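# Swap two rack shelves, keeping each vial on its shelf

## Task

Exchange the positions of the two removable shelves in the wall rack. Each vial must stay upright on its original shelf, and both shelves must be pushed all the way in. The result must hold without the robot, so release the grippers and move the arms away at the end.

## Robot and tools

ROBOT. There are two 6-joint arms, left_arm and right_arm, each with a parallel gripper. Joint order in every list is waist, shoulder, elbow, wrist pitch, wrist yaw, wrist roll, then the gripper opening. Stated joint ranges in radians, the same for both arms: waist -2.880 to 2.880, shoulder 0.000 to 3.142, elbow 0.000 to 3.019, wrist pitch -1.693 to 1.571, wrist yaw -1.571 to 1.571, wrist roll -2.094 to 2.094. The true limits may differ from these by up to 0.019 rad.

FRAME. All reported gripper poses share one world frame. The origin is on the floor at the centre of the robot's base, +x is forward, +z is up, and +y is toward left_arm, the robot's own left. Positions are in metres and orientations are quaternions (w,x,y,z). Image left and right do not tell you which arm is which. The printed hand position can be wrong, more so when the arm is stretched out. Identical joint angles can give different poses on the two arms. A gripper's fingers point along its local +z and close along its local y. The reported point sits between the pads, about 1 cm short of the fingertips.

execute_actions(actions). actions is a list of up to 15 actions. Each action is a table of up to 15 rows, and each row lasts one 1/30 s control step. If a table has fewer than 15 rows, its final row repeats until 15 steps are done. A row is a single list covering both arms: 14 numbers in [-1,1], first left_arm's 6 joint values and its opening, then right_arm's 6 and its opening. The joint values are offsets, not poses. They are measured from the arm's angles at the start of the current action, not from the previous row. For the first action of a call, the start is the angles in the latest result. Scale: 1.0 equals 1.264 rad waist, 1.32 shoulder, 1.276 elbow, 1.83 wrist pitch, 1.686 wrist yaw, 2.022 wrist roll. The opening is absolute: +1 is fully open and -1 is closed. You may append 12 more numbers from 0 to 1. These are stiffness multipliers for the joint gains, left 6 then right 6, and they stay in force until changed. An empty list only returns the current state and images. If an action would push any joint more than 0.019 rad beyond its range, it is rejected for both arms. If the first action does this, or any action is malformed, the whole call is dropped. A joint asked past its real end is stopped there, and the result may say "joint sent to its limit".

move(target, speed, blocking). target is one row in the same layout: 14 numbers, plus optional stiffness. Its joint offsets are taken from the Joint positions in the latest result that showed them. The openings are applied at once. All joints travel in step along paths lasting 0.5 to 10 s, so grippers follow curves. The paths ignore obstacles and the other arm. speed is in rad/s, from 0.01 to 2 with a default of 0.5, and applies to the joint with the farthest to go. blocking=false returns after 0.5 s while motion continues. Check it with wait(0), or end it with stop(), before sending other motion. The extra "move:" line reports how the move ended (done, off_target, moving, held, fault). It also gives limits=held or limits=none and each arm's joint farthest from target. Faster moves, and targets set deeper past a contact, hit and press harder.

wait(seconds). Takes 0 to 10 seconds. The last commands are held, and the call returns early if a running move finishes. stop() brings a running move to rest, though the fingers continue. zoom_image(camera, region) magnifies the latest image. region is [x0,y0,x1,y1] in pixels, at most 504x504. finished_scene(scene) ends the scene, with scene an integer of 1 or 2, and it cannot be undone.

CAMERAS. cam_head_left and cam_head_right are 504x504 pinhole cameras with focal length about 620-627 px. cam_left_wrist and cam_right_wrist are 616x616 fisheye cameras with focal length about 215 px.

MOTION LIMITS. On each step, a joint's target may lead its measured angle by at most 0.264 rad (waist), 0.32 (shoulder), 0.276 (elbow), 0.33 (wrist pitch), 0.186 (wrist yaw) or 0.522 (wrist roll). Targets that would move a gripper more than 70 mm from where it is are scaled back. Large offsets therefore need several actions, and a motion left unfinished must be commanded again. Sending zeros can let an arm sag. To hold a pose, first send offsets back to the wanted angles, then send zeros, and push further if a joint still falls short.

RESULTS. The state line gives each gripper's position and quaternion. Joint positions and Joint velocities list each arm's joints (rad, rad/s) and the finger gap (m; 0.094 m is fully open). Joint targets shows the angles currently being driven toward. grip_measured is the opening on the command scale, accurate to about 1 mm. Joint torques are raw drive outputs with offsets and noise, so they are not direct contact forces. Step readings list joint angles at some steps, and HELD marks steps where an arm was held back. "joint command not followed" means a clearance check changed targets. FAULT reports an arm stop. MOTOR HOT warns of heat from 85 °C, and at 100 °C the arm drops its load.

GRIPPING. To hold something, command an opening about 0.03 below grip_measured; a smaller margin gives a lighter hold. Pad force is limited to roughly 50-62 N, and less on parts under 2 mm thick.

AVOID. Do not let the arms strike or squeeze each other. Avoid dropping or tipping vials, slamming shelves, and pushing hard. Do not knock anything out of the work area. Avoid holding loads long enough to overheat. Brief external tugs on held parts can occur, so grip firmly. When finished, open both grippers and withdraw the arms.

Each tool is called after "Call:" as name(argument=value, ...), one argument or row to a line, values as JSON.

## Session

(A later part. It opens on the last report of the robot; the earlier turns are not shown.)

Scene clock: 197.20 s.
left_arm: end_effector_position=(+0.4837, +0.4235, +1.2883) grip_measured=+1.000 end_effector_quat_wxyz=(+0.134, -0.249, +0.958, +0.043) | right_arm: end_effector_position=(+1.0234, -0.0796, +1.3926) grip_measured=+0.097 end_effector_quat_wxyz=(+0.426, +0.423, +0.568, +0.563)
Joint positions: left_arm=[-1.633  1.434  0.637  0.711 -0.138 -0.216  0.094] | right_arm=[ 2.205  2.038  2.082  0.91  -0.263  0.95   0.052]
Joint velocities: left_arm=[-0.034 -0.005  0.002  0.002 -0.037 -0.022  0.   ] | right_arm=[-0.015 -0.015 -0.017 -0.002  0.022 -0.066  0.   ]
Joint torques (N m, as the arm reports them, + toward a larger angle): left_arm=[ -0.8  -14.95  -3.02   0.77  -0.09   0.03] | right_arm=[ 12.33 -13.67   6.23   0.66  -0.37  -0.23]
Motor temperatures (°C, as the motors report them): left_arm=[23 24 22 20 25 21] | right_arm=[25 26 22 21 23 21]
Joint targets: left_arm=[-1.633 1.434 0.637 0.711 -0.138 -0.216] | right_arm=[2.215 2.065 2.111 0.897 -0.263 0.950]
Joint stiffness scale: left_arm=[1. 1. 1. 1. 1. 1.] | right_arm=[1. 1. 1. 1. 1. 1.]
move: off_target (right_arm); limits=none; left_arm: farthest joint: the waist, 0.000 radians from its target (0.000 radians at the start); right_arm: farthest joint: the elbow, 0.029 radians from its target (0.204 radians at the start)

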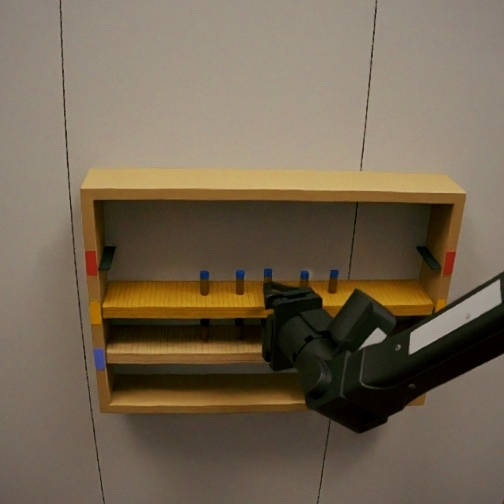

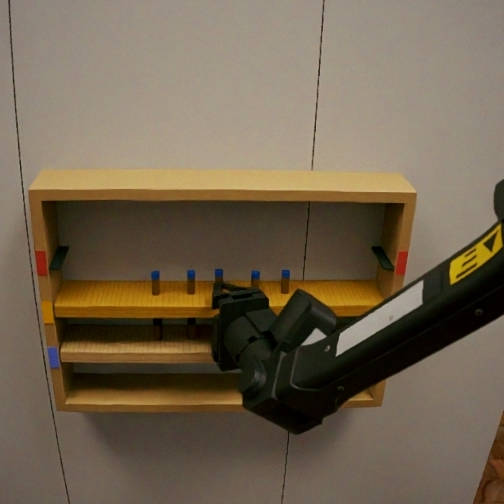

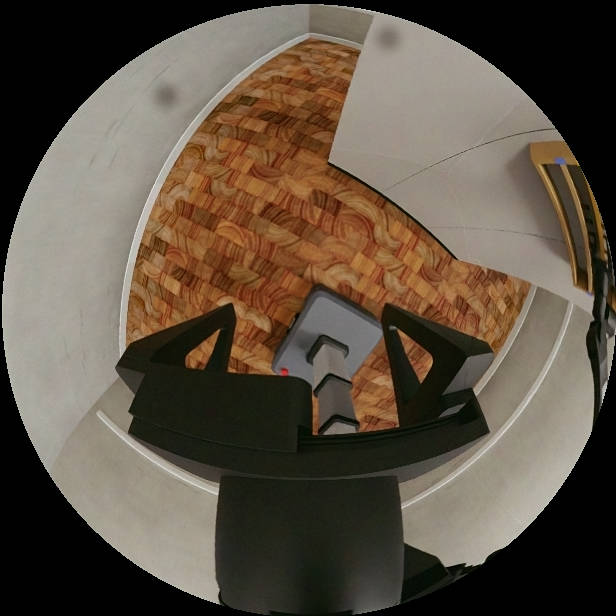

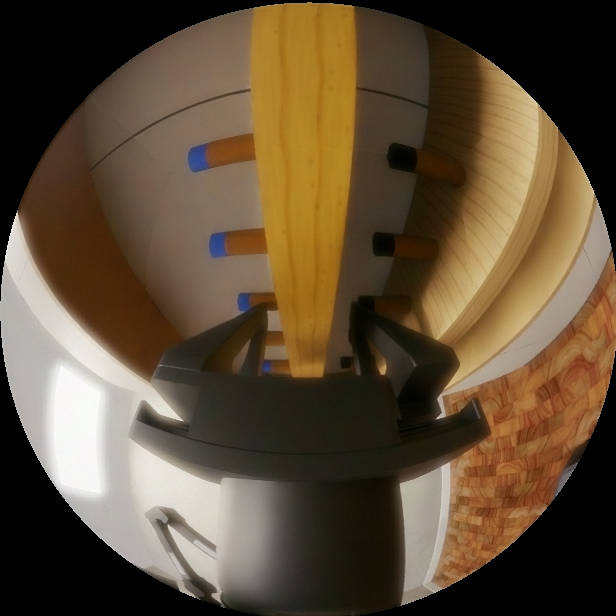

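Call:
move(
  target=[0,0,0,0,0,0,1,0,-0.018,-0.046,0.027,0,0,0.1],
  speed=0.05,
)

Call:
move(
  target=[0,0,0,0,0,0,1,0,0,0,0,0,0,-0.62],
)

Call:
zoom_image(
  camera="cam_head_left",
  region=[180,240,380,380],
)

Scene clock: 204.73 s.
left_arm: end_effector_position=(+0.4837, +0.4235, +1.2883) grip_measured=+1.000 end_effector_quat_wxyz=(+0.134, -0.249, +0.958, +0.043) | right_arm: end_effector_position=(+1.0048, -0.0719, +1.3822) grip_measured=+0.097 end_effector_quat_wxyz=(+0.417, +0.425, +0.575, +0.562)
Joint positions: left_arm=[-1.633  1.434  0.637  0.711 -0.138 -0.216  0.094] | right_arm=[ 2.205  2.033  2.024  0.939 -0.263  0.95   0.052]
Joint velocities: left_arm=[ 0.015 -0.005  0.002  0.012  0.051 -0.007  0.   ] | right_arm=[-0.005 -0.024 -0.007 -0.012 -0.037  0.037 -0.   ]
Joint torques (N m, as the arm reports them, + toward a larger angle): left_arm=[ -0.86 -14.98  -3.04   0.75  -0.09   0.02] | right_arm=[ 11.59 -16.81   3.88   1.87  -0.36  -0.22]
Motor temperatures (°C, as the motors report them): left_arm=[23 24 22 20 25 21] | right_arm=[25 27 22 21 23 21]
Joint targets: left_arm=[-1.633 1.434 0.637 0.711 -0.138 -0.216] | right_arm=[2.205 2.014 2.023 0.960 -0.263 0.950]
Joint stiffness scale: left_arm=[1. 1. 1. 1. 1. 1.] | right_arm=[1. 1. 1. 1. 1. 1.]
move: off_target (right_arm); limits=none; left_arm: farthest joint: the waist, 0.000 radians from its target (0.000 radians at the start); right_arm: farthest joint: the wrist pitch, 0.021 radians from its target (0.049 radians at the start)

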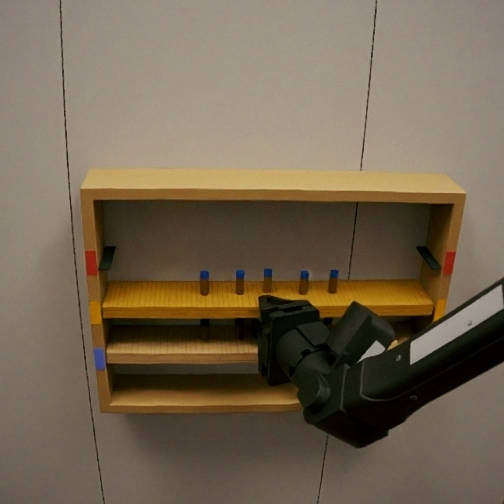

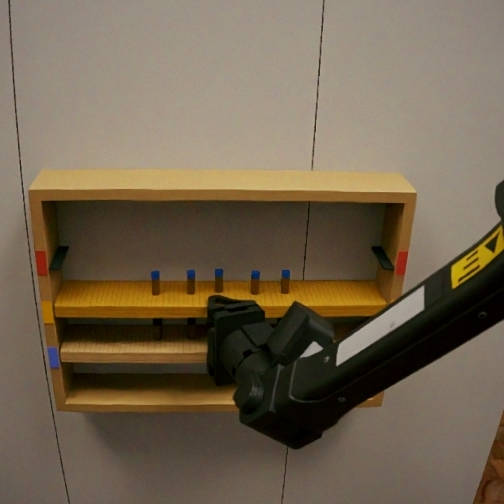

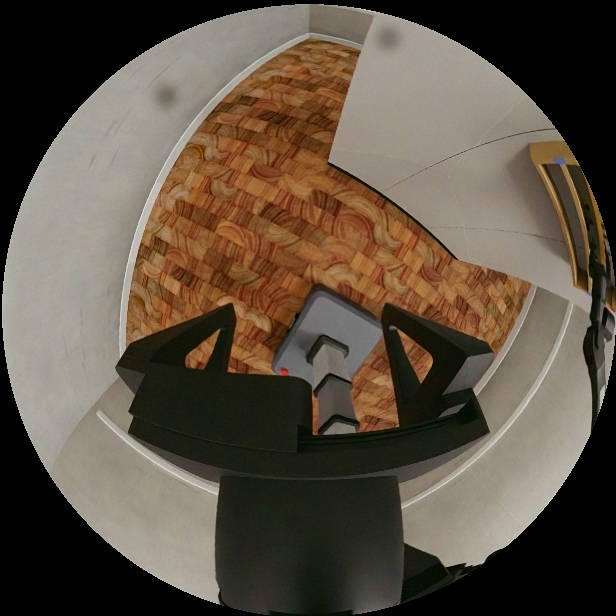

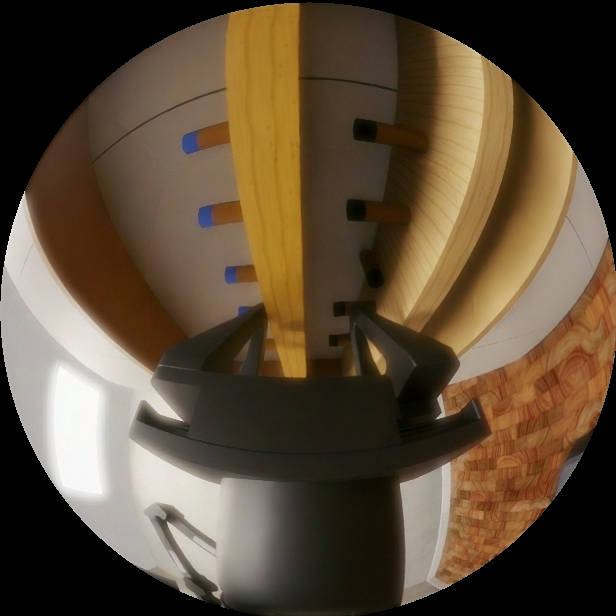

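Scene clock: 205.23 s.
left_arm: end_effector_position=(+0.4837, +0.4235, +1.2883) grip_measured=+1.000 end_effector_quat_wxyz=(+0.134, -0.249, +0.958, +0.043) | right_arm: end_effector_position=(+1.0088, -0.0728, +1.3931) grip_measured=-0.610 end_effector_quat_wxyz=(+0.423, +0.420, +0.568, +0.567)
Joint positions: left_arm=[-1.633  1.434  0.637  0.711 -0.138 -0.216  0.094] | right_arm=[ 2.21   2.025  2.024  0.95  -0.271  0.948  0.018]
Joint velocities: left_arm=[-0.005 -0.015 -0.002 -0.002 -0.037  0.022  0.   ] | right_arm=[-0.005 -0.005 -0.007  0.002 -0.022 -0.007  0.001]
Joint torques (N m, as the arm reports them, + toward a larger angle): left_arm=[ -0.75 -14.96  -3.05   0.73  -0.09   0.03] | right_arm=[ 11.07 -14.83   4.06   0.75  -0.08  -0.21]
Motor temperatures (°C, as the motors report them): left_arm=[23 24 22 20 25 21] | right_arm=[25 27 22 21 23 21]
Joint targets: left_arm=[-1.633 1.434 0.637 0.711 -0.138 -0.216] | right_arm=[2.205 2.033 2.024 0.938 -0.263 0.949]
Joint stiffness scale: left_arm=[1. 1. 1. 1. 1. 1.] | right_arm=[1. 1. 1. 1. 1. 1.]
move: done; limits=none; left_arm: farthest joint: the waist, 0.000 radians from its target (0.000 radians at the start); right_arm: farthest joint: the wrist pitch, 0.011 radians from its target (0.000 radians at the start)

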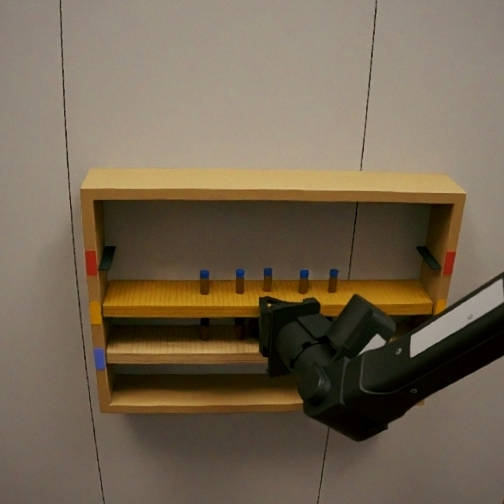

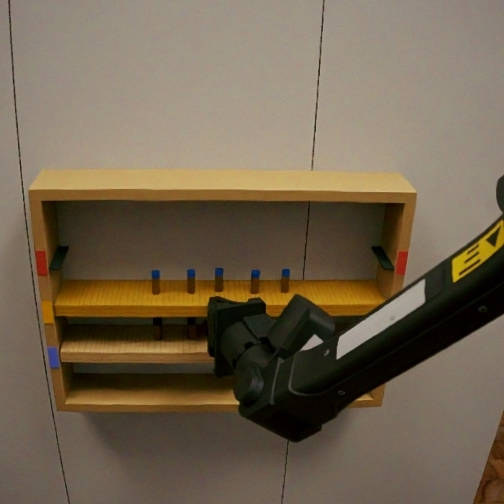

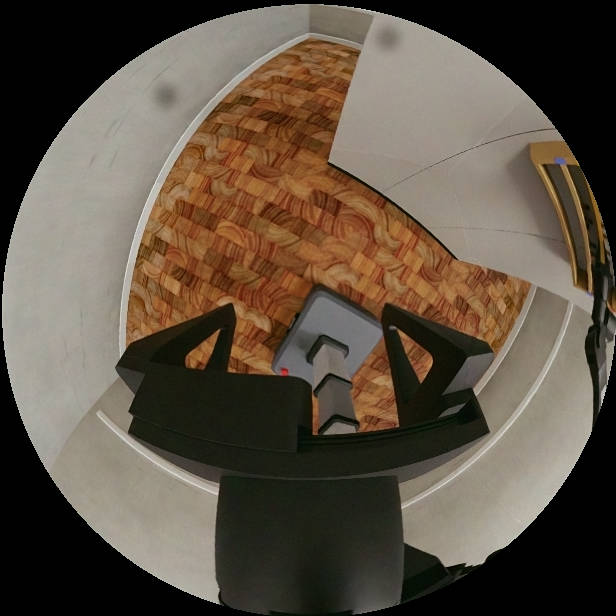

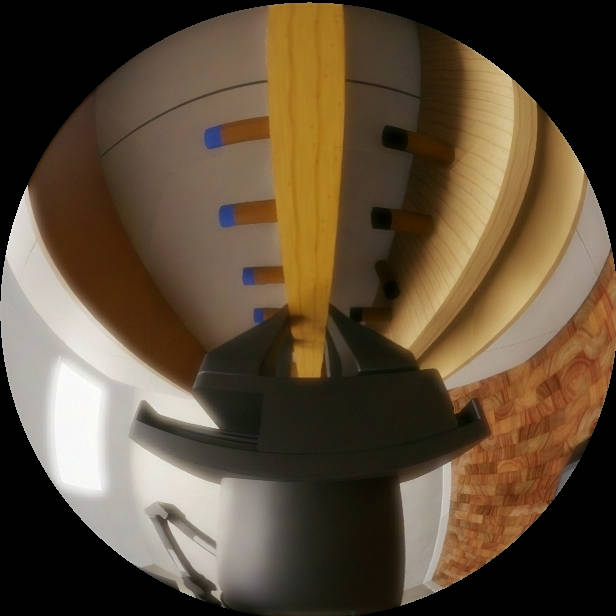

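Region (180, 240, 380, 380) of cam_head_left's 504x504 image, scaled by 2.520, with more detail than that image has; it fills the top 353 rows of this view, and the rest is white.

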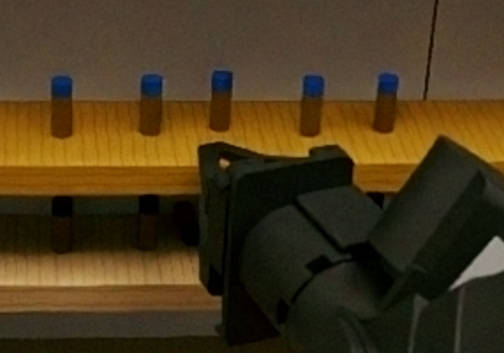

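Call:
move(
  target=[0,0,0,0,0,0,1,0.008,-0.068,-0.172,0.097,0,0,-0.65],
  speed=0.07,
)

Scene clock: 221.70 s.
left_arm: end_effector_position=(+0.4837, +0.4235, +1.2883) grip_measured=+1.000 end_effector_quat_wxyz=(+0.134, -0.249, +0.958, +0.043) | right_arm: end_effector_position=(+0.9556, -0.0708, +1.3929) grip_measured=-0.626 end_effector_quat_wxyz=(+0.421, +0.420, +0.570, +0.567)
Joint positions: left_arm=[-1.633  1.434  0.637  0.711 -0.138 -0.216  0.094] | right_arm=[ 2.21   1.966  1.806  1.102 -0.271  0.947  0.018]
Joint velocities: left_arm=[-0.015 -0.015  0.027 -0.027  0.051  0.081  0.   ] | right_arm=[-0.005  0.005  0.007 -0.002  0.007 -0.007  0.   ]
Joint torques (N m, as the arm reports them, + toward a larger angle): left_arm=[ -0.81 -14.99  -3.02   0.74  -0.1    0.02] | right_arm=[ 11.82 -16.34   2.89   1.96  -0.37  -0.22]
Motor temperatures (°C, as the motors report them): left_arm=[23 24 22 20 25 21] | right_arm=[25 27 22 21 23 21]
Joint targets: left_arm=[-1.633 1.434 0.637 0.711 -0.138 -0.216] | right_arm=[2.220 1.935 1.804 1.128 -0.271 0.948]
Joint stiffness scale: left_arm=[1. 1. 1. 1. 1. 1.] | right_arm=[1. 1. 1. 1. 1. 1.]
move: off_target (right_arm); limits=none; left_arm: farthest joint: the waist, 0.000 radians from its target (0.000 radians at the start); right_arm: farthest joint: the shoulder, 0.030 radians from its target (0.089 radians at the start)

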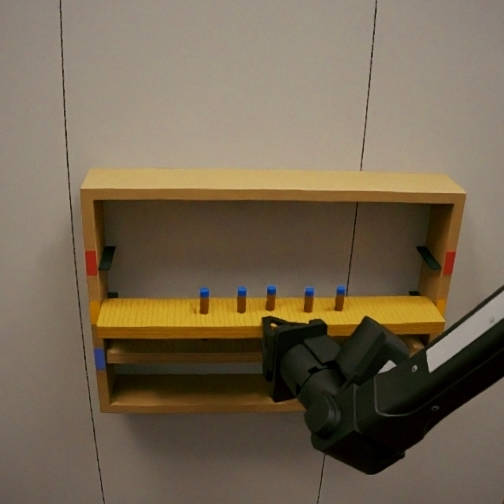

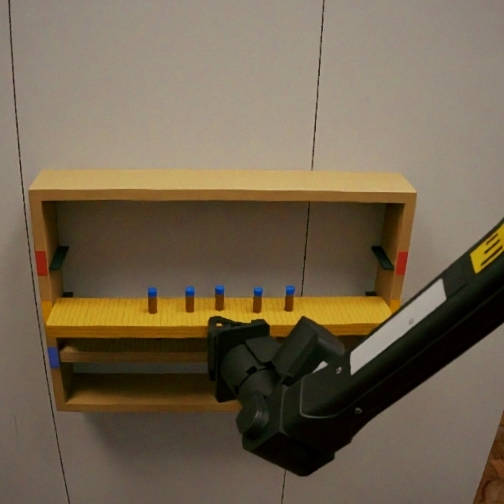

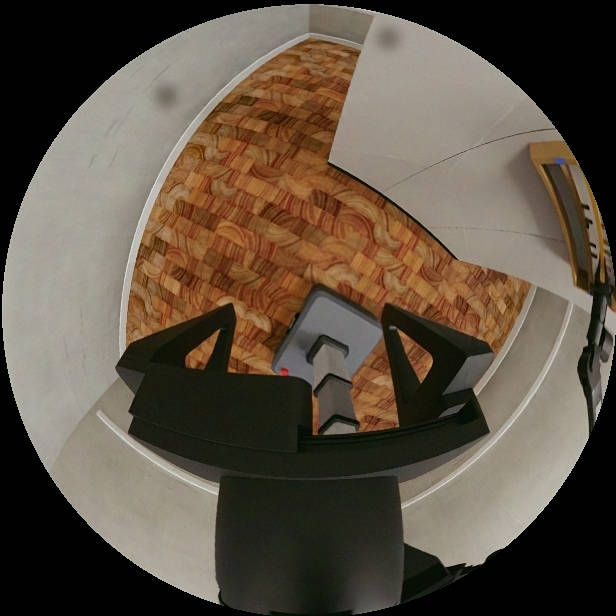

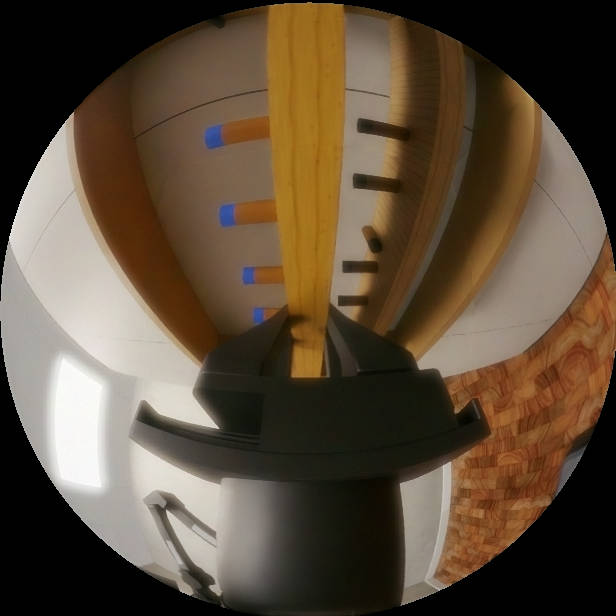

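Call:
move(
  target=[0,0,0,0,0,0,1,0.014,-0.057,-0.139,0.095,0,0,-0.66],
  speed=0.07,
)

Scene clock: 230.43 s.
left_arm: end_effector_position=(+0.4837, +0.4235, +1.2883) grip_measured=+1.000 end_effector_quat_wxyz=(+0.134, -0.249, +0.958, +0.043) | right_arm: end_effector_position=(+0.8913, -0.0612, +1.3779) grip_measured=-0.626 end_effector_quat_wxyz=(+0.402, +0.429, +0.584, +0.560)
Joint positions: left_arm=[-1.633  1.434  0.637  0.711 -0.138 -0.216  0.094] | right_arm=[ 2.21   1.947  1.617  1.223 -0.258  0.949  0.018]
Joint velocities: left_arm=[-0.005  0.005  0.002 -0.012  0.051  0.037  0.   ] | right_arm=[-0.015  0.005 -0.017  0.002 -0.051 -0.022 -0.002]
Joint torques (N m, as the arm reports them, + toward a larger angle): left_arm=[ -0.78 -14.93  -3.05   0.74  -0.09   0.03] | right_arm=[ 12.12 -17.3    2.68   2.87  -0.91  -0.25]
Motor temperatures (°C, as the motors report them): left_arm=[23 24 22 20 25 21] | right_arm=[25 27 22 22 23 21]
Joint targets: left_arm=[-1.633 1.434 0.637 0.711 -0.138 -0.216] | right_arm=[2.228 1.890 1.629 1.276 -0.271 0.947]
Joint stiffness scale: left_arm=[1. 1. 1. 1. 1. 1.] | right_arm=[1. 1. 1. 1. 1. 1.]
move: off_target (right_arm); limits=none; left_arm: farthest joint: the waist, 0.000 radians from its target (0.000 radians at the start); right_arm: farthest joint: the shoulder, 0.056 radians from its target (0.075 radians at the start)

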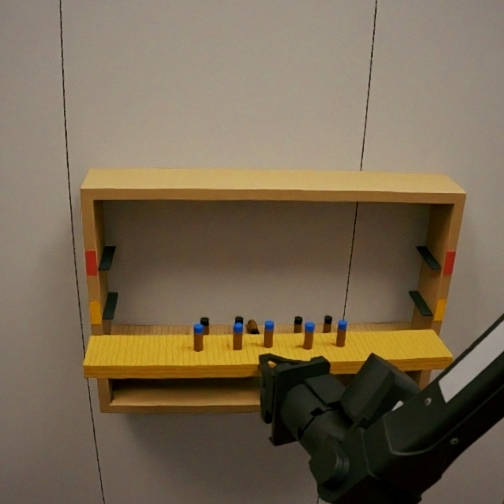

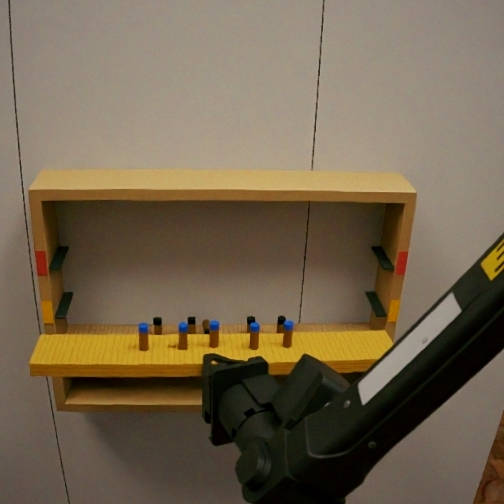

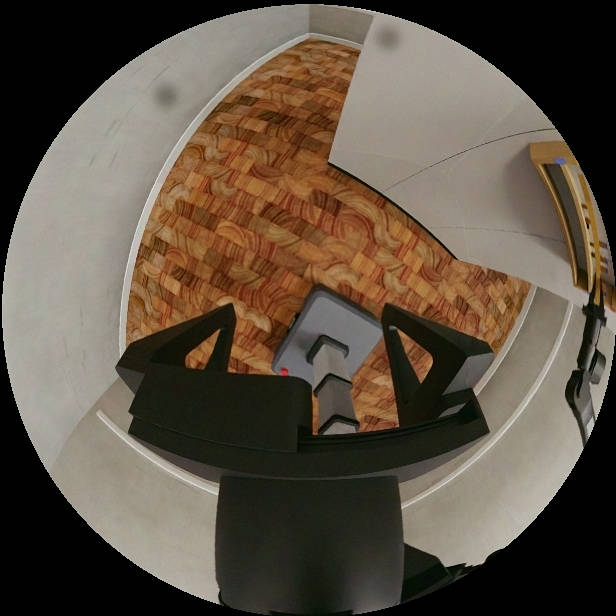

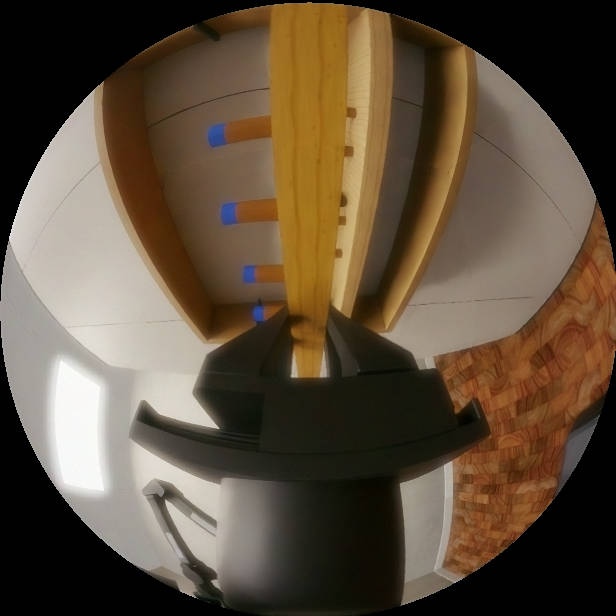

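Call:
move(
  target=[0,0,0,0,0,0,1,0.088,-0.18,-0.109,0.036,0.014,-0.037,-0.66],
  speed=0.08,
)

Scene clock: 242.27 s.
left_arm: end_effector_position=(+0.4837, +0.4235, +1.2883) grip_measured=+1.000 end_effector_quat_wxyz=(+0.134, -0.249, +0.958, +0.043) | right_arm: end_effector_position=(+0.9086, -0.0828, +1.4698) grip_measured=-0.626 end_effector_quat_wxyz=(+0.429, +0.423, +0.566, +0.563)
Joint positions: left_arm=[-1.633  1.434  0.637  0.711 -0.138 -0.216  0.094] | right_arm=[ 2.27   1.762  1.468  1.24  -0.224  0.896  0.018]
Joint velocities: left_arm=[-0.005  0.005 -0.012 -0.007  0.022 -0.037  0.   ] | right_arm=[ 0.005  0.005 -0.002 -0.002 -0.037 -0.022  0.   ]
Joint torques (N m, as the arm reports them, + toward a larger angle): left_arm=[ -0.77 -15.07  -3.03   0.75  -0.09   0.03] | right_arm=[ 14.08 -16.88   2.83   2.76  -0.82  -0.41]
Motor temperatures (°C, as the motors report them): left_arm=[23 24 22 20 25 21] | right_arm=[25 28 21 22 24 21]
Joint targets: left_arm=[-1.633 1.434 0.637 0.711 -0.138 -0.216] | right_arm=[2.322 1.709 1.479 1.289 -0.234 0.874]
Joint stiffness scale: left_arm=[1. 1. 1. 1. 1. 1.] | right_arm=[1. 1. 1. 1. 1. 1.]
move: off_target (right_arm); limits=none; left_arm: farthest joint: the waist, 0.000 radians from its target (0.000 radians at the start); right_arm: farthest joint: the shoulder, 0.052 radians from its target (0.237 radians at the start)

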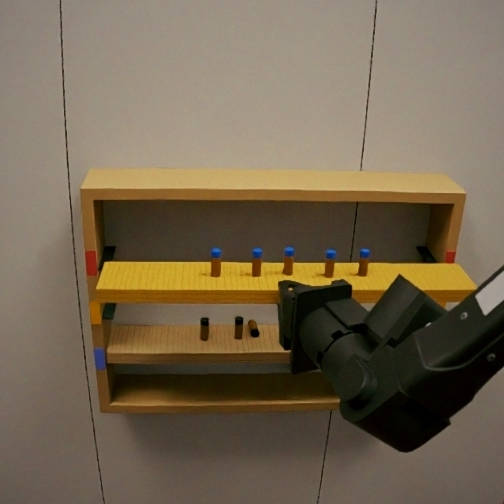

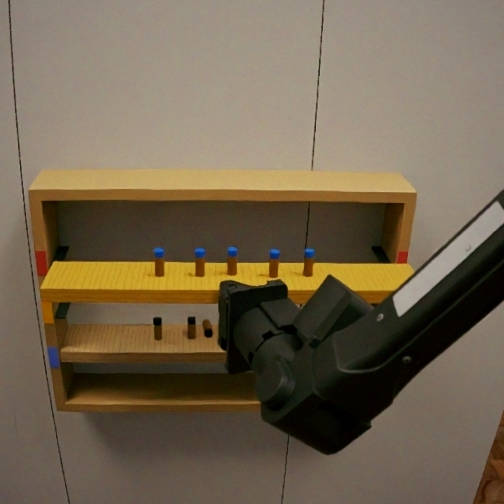

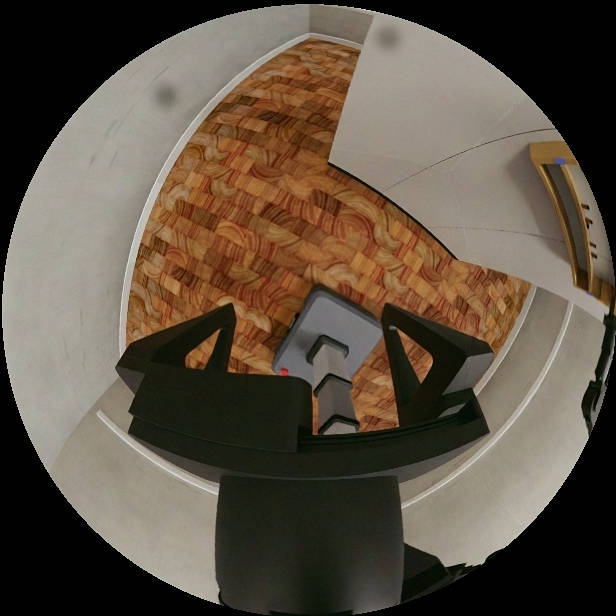

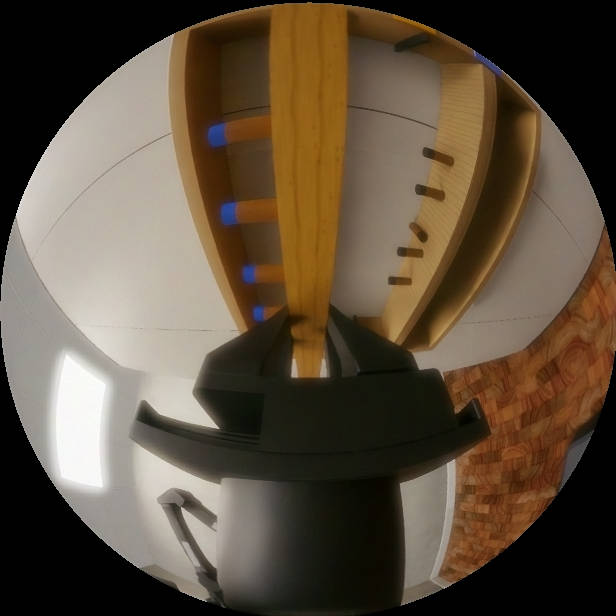

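Call:
move(
  target=[0,0,0,0,0,0,1,0.069,-0.058,-0.016,0.016,-0.002,-0.021,-0.66],
  speed=0.06,
)

Scene clock: 254.97 s.
left_arm: end_effector_position=(+0.4837, +0.4235, +1.2883) grip_measured=+1.000 end_effector_quat_wxyz=(+0.134, -0.249, +0.958, +0.043) | right_arm: end_effector_position=(+0.9046, -0.0696, +1.4899) grip_measured=-0.626 end_effector_quat_wxyz=(+0.423, +0.423, +0.565, +0.568)
Joint positions: left_arm=[-1.633  1.434  0.637  0.711 -0.138 -0.216  0.094] | right_arm=[ 2.307  1.736  1.437  1.233 -0.211  0.875  0.018]
Joint velocities: left_arm=[ 0.015 -0.015  0.002 -0.002  0.051 -0.022  0.   ] | right_arm=[-0.015 -0.005 -0.007 -0.012  0.007 -0.022 -0.002]
Joint torques (N m, as the arm reports them, + toward a larger angle): left_arm=[ -0.9  -14.98  -3.     0.77  -0.09   0.03] | right_arm=[ 14.17 -16.27   2.87   2.3   -0.99  -0.41]
Motor temperatures (°C, as the motors report them): left_arm=[23 24 22 20 25 21] | right_arm=[25 28 21 22 24 21]
Joint targets: left_arm=[-1.633 1.434 0.637 0.711 -0.138 -0.216] | right_arm=[2.357 1.685 1.448 1.269 -0.227 0.853]
Joint stiffness scale: left_arm=[1. 1. 1. 1. 1. 1.] | right_arm=[1. 1. 1. 1. 1. 1.]
move: off_target (right_arm); limits=none; left_arm: farthest joint: the waist, 0.000 radians from its target (0.000 radians at the start); right_arm: farthest joint: the waist, 0.050 radians from its target (0.087 radians at the start)

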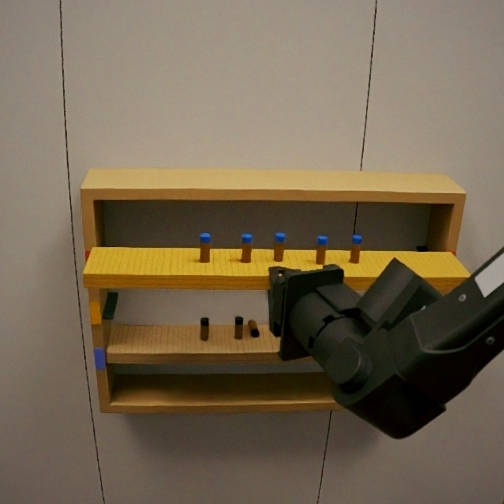

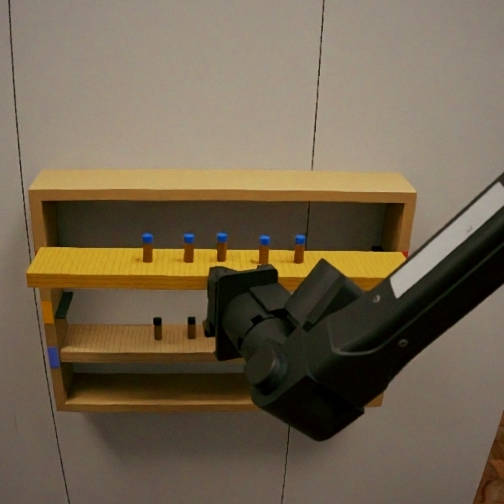

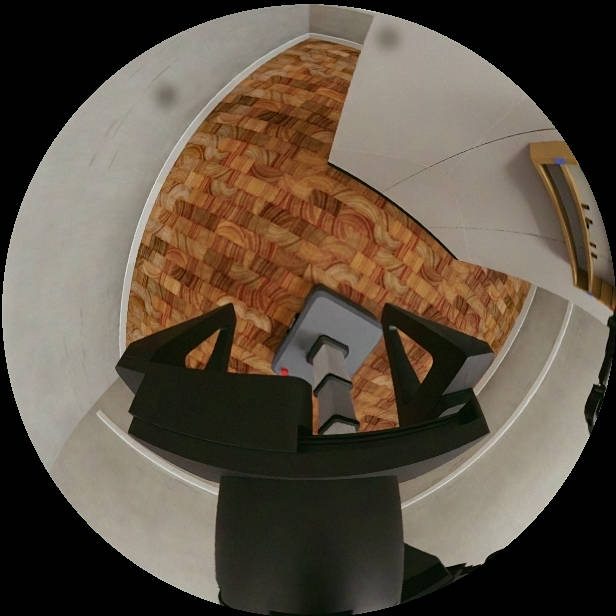

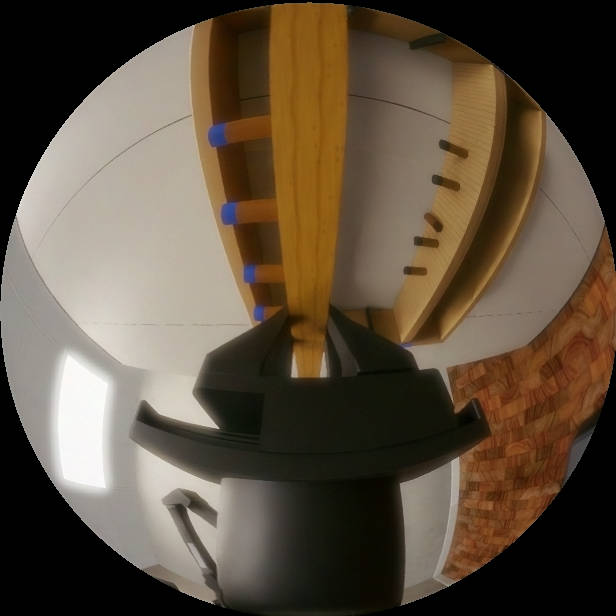

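Call:
move(
  target=[0,0,0,0,0,0,1,0.008,0.022,0.161,-0.067,-0.017,-0.003,-0.66],
  speed=0.06,
)

Scene clock: 270.83 s.
left_arm: end_effector_position=(+0.4837, +0.4235, +1.2883) grip_measured=+1.000 end_effector_quat_wxyz=(+0.134, -0.249, +0.958, +0.043) | right_arm: end_effector_position=(+0.9423, -0.0567, +1.4789) grip_measured=-0.626 end_effector_quat_wxyz=(+0.408, +0.417, +0.575, +0.573)
Joint positions: left_arm=[-1.633  1.434  0.637  0.711 -0.138 -0.216  0.094] | right_arm=[ 2.306  1.78   1.583  1.096 -0.23   0.875  0.018]
Joint velocities: left_arm=[-0.005 -0.005 -0.012 -0.007  0.007 -0.051  0.   ] | right_arm=[-0.015  0.005  0.022 -0.012 -0.095  0.007 -0.   ]
Joint torques (N m, as the arm reports them, + toward a larger angle): left_arm=[ -0.78 -14.98  -3.02   0.73  -0.09   0.03] | right_arm=[ 11.61 -14.42   6.74   1.55  -0.83  -0.27]
Motor temperatures (°C, as the motors report them): left_arm=[23 24 22 20 25 21] | right_arm=[26 28 22 22 24 21]
Joint targets: left_arm=[-1.633 1.434 0.637 0.711 -0.138 -0.216] | right_arm=[2.317 1.765 1.642 1.110 -0.240 0.869]
Joint stiffness scale: left_arm=[1. 1. 1. 1. 1. 1.] | right_arm=[1. 1. 1. 1. 1. 1.]
move: off_target (right_arm); limits=none; left_arm: farthest joint: the waist, 0.000 radians from its target (0.000 radians at the start); right_arm: farthest joint: the elbow, 0.059 radians from its target (0.206 radians at the start)

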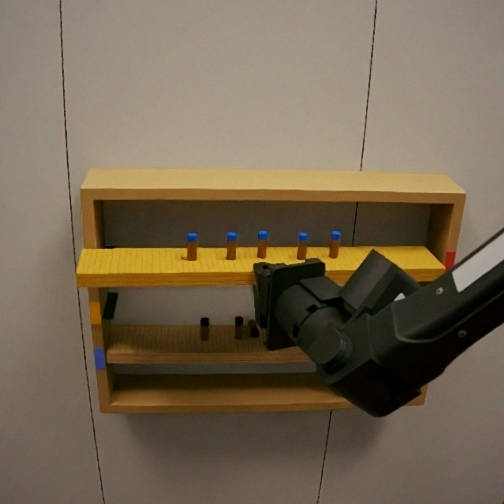

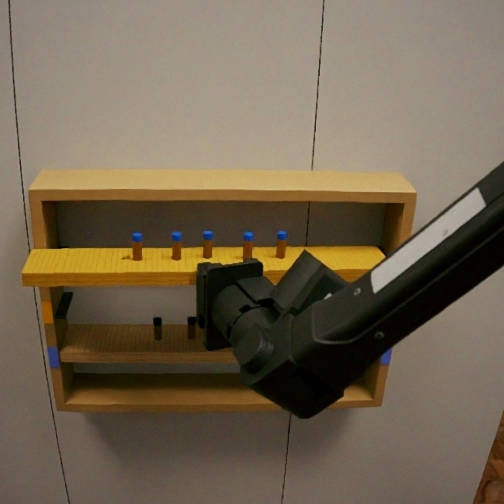

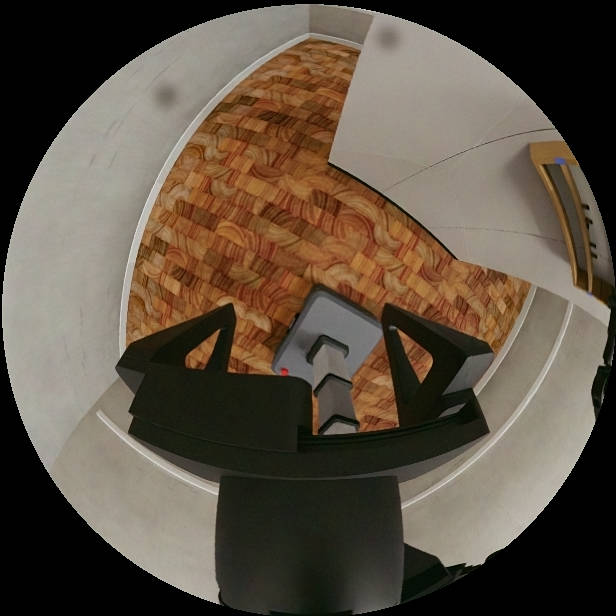

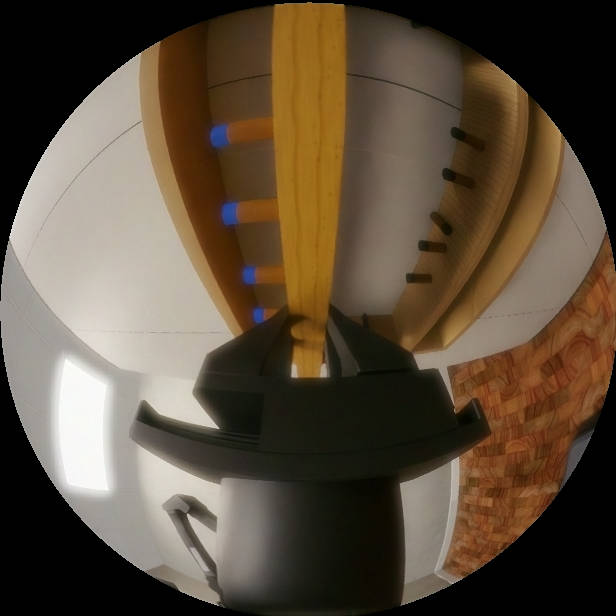

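Call:
move(
  target=[0,0,0,0,0,0,1,-0.012,-0.062,-0.042,0.062,-0.002,-0.003,-0.66],
  speed=0.06,
)

Scene clock: 288.17 s.
left_arm: end_effector_position=(+0.4837, +0.4235, +1.2883) grip_measured=+1.000 end_effector_quat_wxyz=(+0.134, -0.249, +0.958, +0.043) | right_arm: end_effector_position=(+0.9301, -0.0743, +1.4821) grip_measured=-0.626 end_effector_quat_wxyz=(+0.423, +0.420, +0.570, +0.565)
Joint positions: left_arm=[-1.633  1.434  0.637  0.711 -0.138 -0.216  0.094] | right_arm=[ 2.292  1.752  1.519  1.161 -0.218  0.875  0.018]
Joint velocities: left_arm=[ 0.005 -0.005  0.002  0.007  0.081  0.051  0.   ] | right_arm=[-0.005 -0.005 -0.007 -0.007 -0.051  0.051  0.   ]
Joint torques (N m, as the arm reports them, + toward a larger angle): left_arm=[ -0.74 -14.92  -3.03   0.75  -0.09   0.03] | right_arm=[ 10.28 -17.23   3.24   2.74  -1.01  -0.28]
Motor temperatures (°C, as the motors report them): left_arm=[23 24 22 20 25 21] | right_arm=[26 28 23 22 24 21]
Joint targets: left_arm=[-1.633 1.434 0.637 0.711 -0.138 -0.216] | right_arm=[2.291 1.698 1.530 1.209 -0.234 0.869]
Joint stiffness scale: left_arm=[1. 1. 1. 1. 1. 1.] | right_arm=[1. 1. 1. 1. 1. 1.]
move: off_target (right_arm); limits=none; left_arm: farthest joint: the waist, 0.000 radians from its target (0.000 radians at the start); right_arm: farthest joint: the shoulder, 0.054 radians from its target (0.082 radians at the start)

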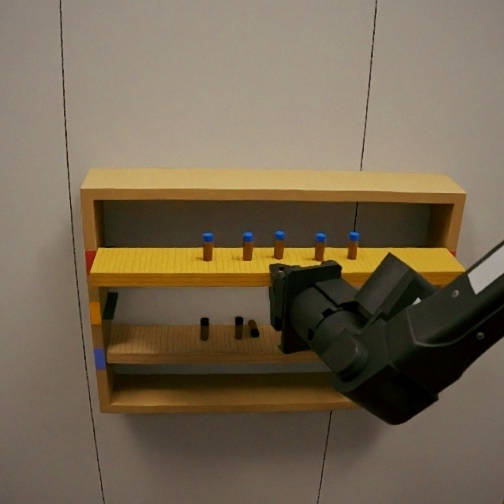

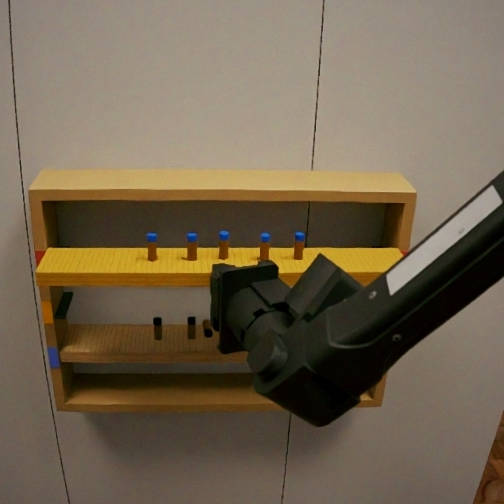

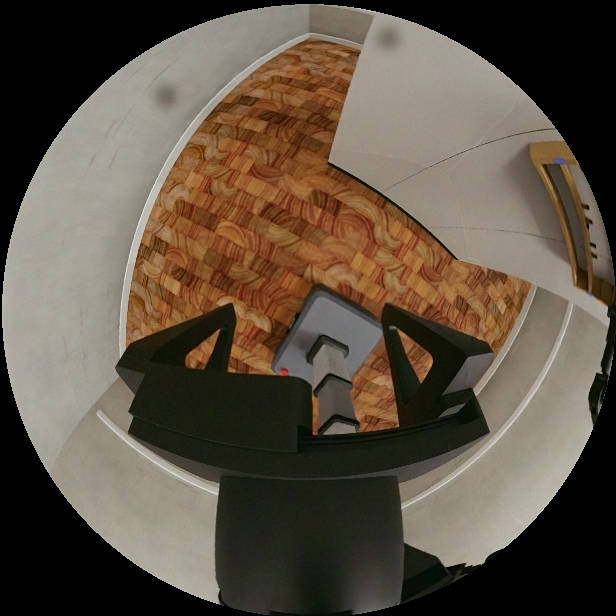

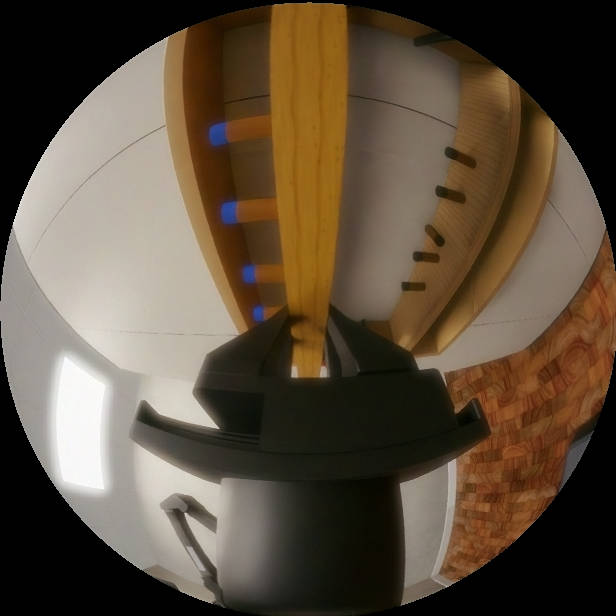

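Call:
zoom_image(
  camera="cam_head_left",
  region=[70,190,490,300],
)

Region (70, 190, 490, 300) of cam_head_left's 504x504 image, scaled by 1.200, with more detail than that image has; it fills the top 132 rows of this view, and the rest is white.

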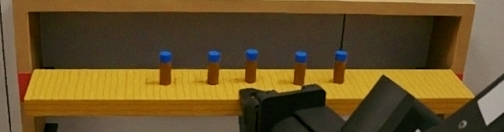

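Call:
execute_actions(
  actions=[
    [[0,0,0,0,0,0,1,0.042,-0.012,0.040,0.002,-0.010,-0.003,-0.66],[0,0,0,0,0,0,1,0.042,-0.012,0.040,0.002,-0.010,-0.003,-0.66],[0,0,0,0,0,0,1,0.043,-0.011,0.043,0.001,-0.010,-0.003,-0.66],[0,0,0,0,0,0,1,0.043,-0.011,0.043,0.001,-0.010,-0.003,-0.66],[0,0,0,0,0,0,1,0.044,-0.010,0.046,0,-0.010,-0.003,-0.66],[0,0,0,0,0,0,1,0.044,-0.010,0.046,0,-0.010,-0.003,-0.66],[0,0,0,0,0,0,1,0.045,-0.009,0.049,-0.002,-0.010,-0.003,-0.66]],
  ],
)

Scene clock: 306.60 s.
left_arm: end_effector_position=(+0.4837, +0.4235, +1.2883) grip_measured=+1.000 end_effector_quat_wxyz=(+0.134, -0.249, +0.958, +0.043) | right_arm: end_effector_position=(+0.9391, -0.0755, +1.4871) grip_measured=-0.626 end_effector_quat_wxyz=(+0.426, +0.420, +0.567, +0.566)
Joint positions: left_arm=[-1.633  1.434  0.637  0.711 -0.138 -0.216  0.094] | right_arm=[ 2.295  1.752  1.543  1.148 -0.219  0.875  0.018]
Joint velocities: left_arm=[-0.005 -0.005 -0.027 -0.002 -0.037  0.007  0.   ] | right_arm=[ 0.015 -0.005  0.007 -0.002  0.095  0.037  0.002]
Joint torques (N m, as the arm reports them, + toward a larger angle): left_arm=[ -0.81 -15.02  -3.04   0.73  -0.09   0.03] | right_arm=[ 14.54 -14.17   5.38   1.42  -1.04  -0.27]
Motor temperatures (°C, as the motors report them): left_arm=[22 24 22 20 25 21] | right_arm=[25 28 22 22 25 21]
Joint targets: left_arm=[-1.633 1.434 0.637 0.711 -0.138 -0.216] | right_arm=[2.349 1.740 1.582 1.157 -0.235 0.869]
Joint stiffness scale: left_arm=[1. 1. 1. 1. 1. 1.] | right_arm=[1. 1. 1. 1. 1. 1.]
Step readings (joint positions):
0: left_arm=[-1.633 1.434 0.637 0.711 -0.138 -0.216] | right_arm=[2.292 1.752 1.519 1.161 -0.218 0.875]
1: left_arm=[-1.633 1.434 0.637 0.711 -0.138 -0.216] | right_arm=[2.292 1.752 1.520 1.160 -0.218 0.875]
2: left_arm=[-1.633 1.434 0.637 0.711 -0.138 -0.216] | right_arm=[2.292 1.752 1.521 1.158 -0.218 0.875]
4: left_arm=[-1.633 1.434 0.637 0.711 -0.138 -0.216] | right_arm=[2.292 1.752 1.526 1.154 -0.218 0.875]
8: left_arm=[-1.633 1.434 0.637 0.711 -0.138 -0.216] | right_arm=[2.293 1.752 1.538 1.149 -0.219 0.875]
15: Joint positions above

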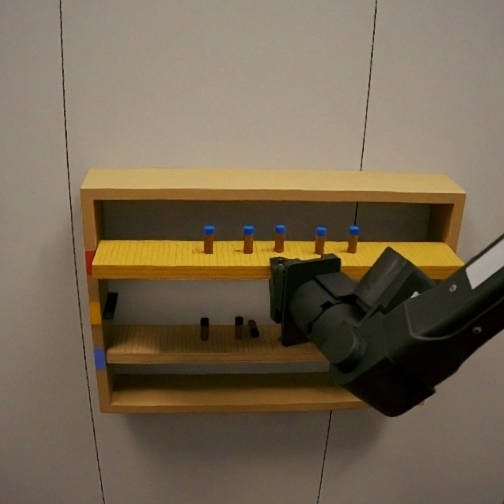

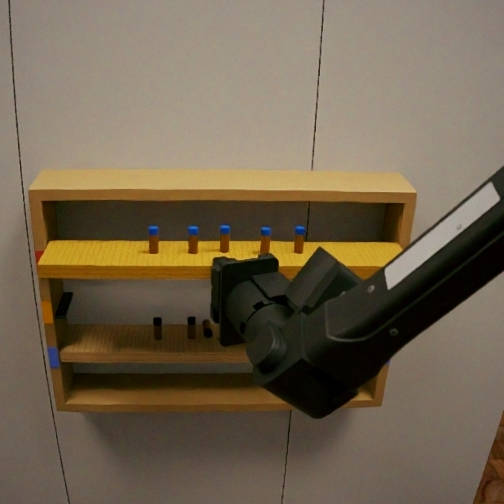

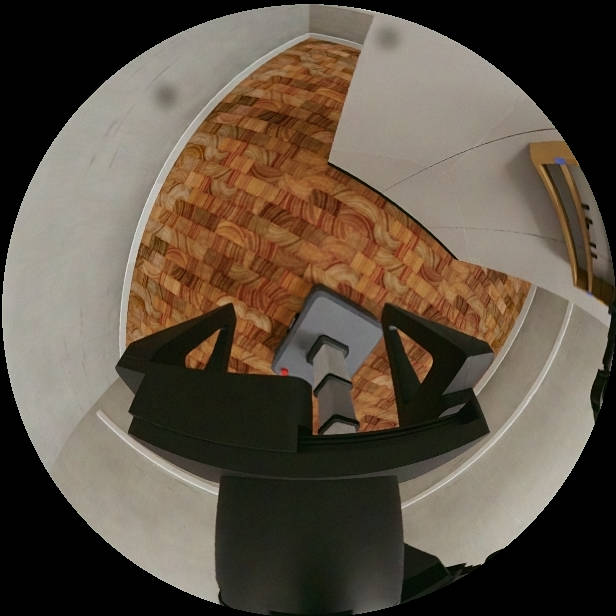

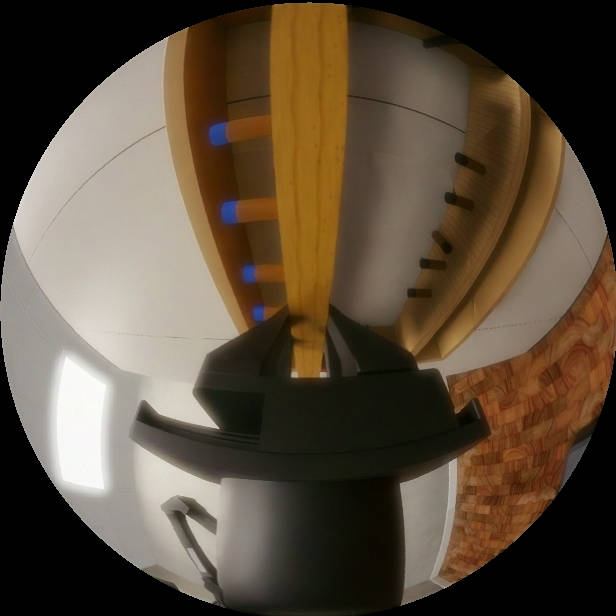

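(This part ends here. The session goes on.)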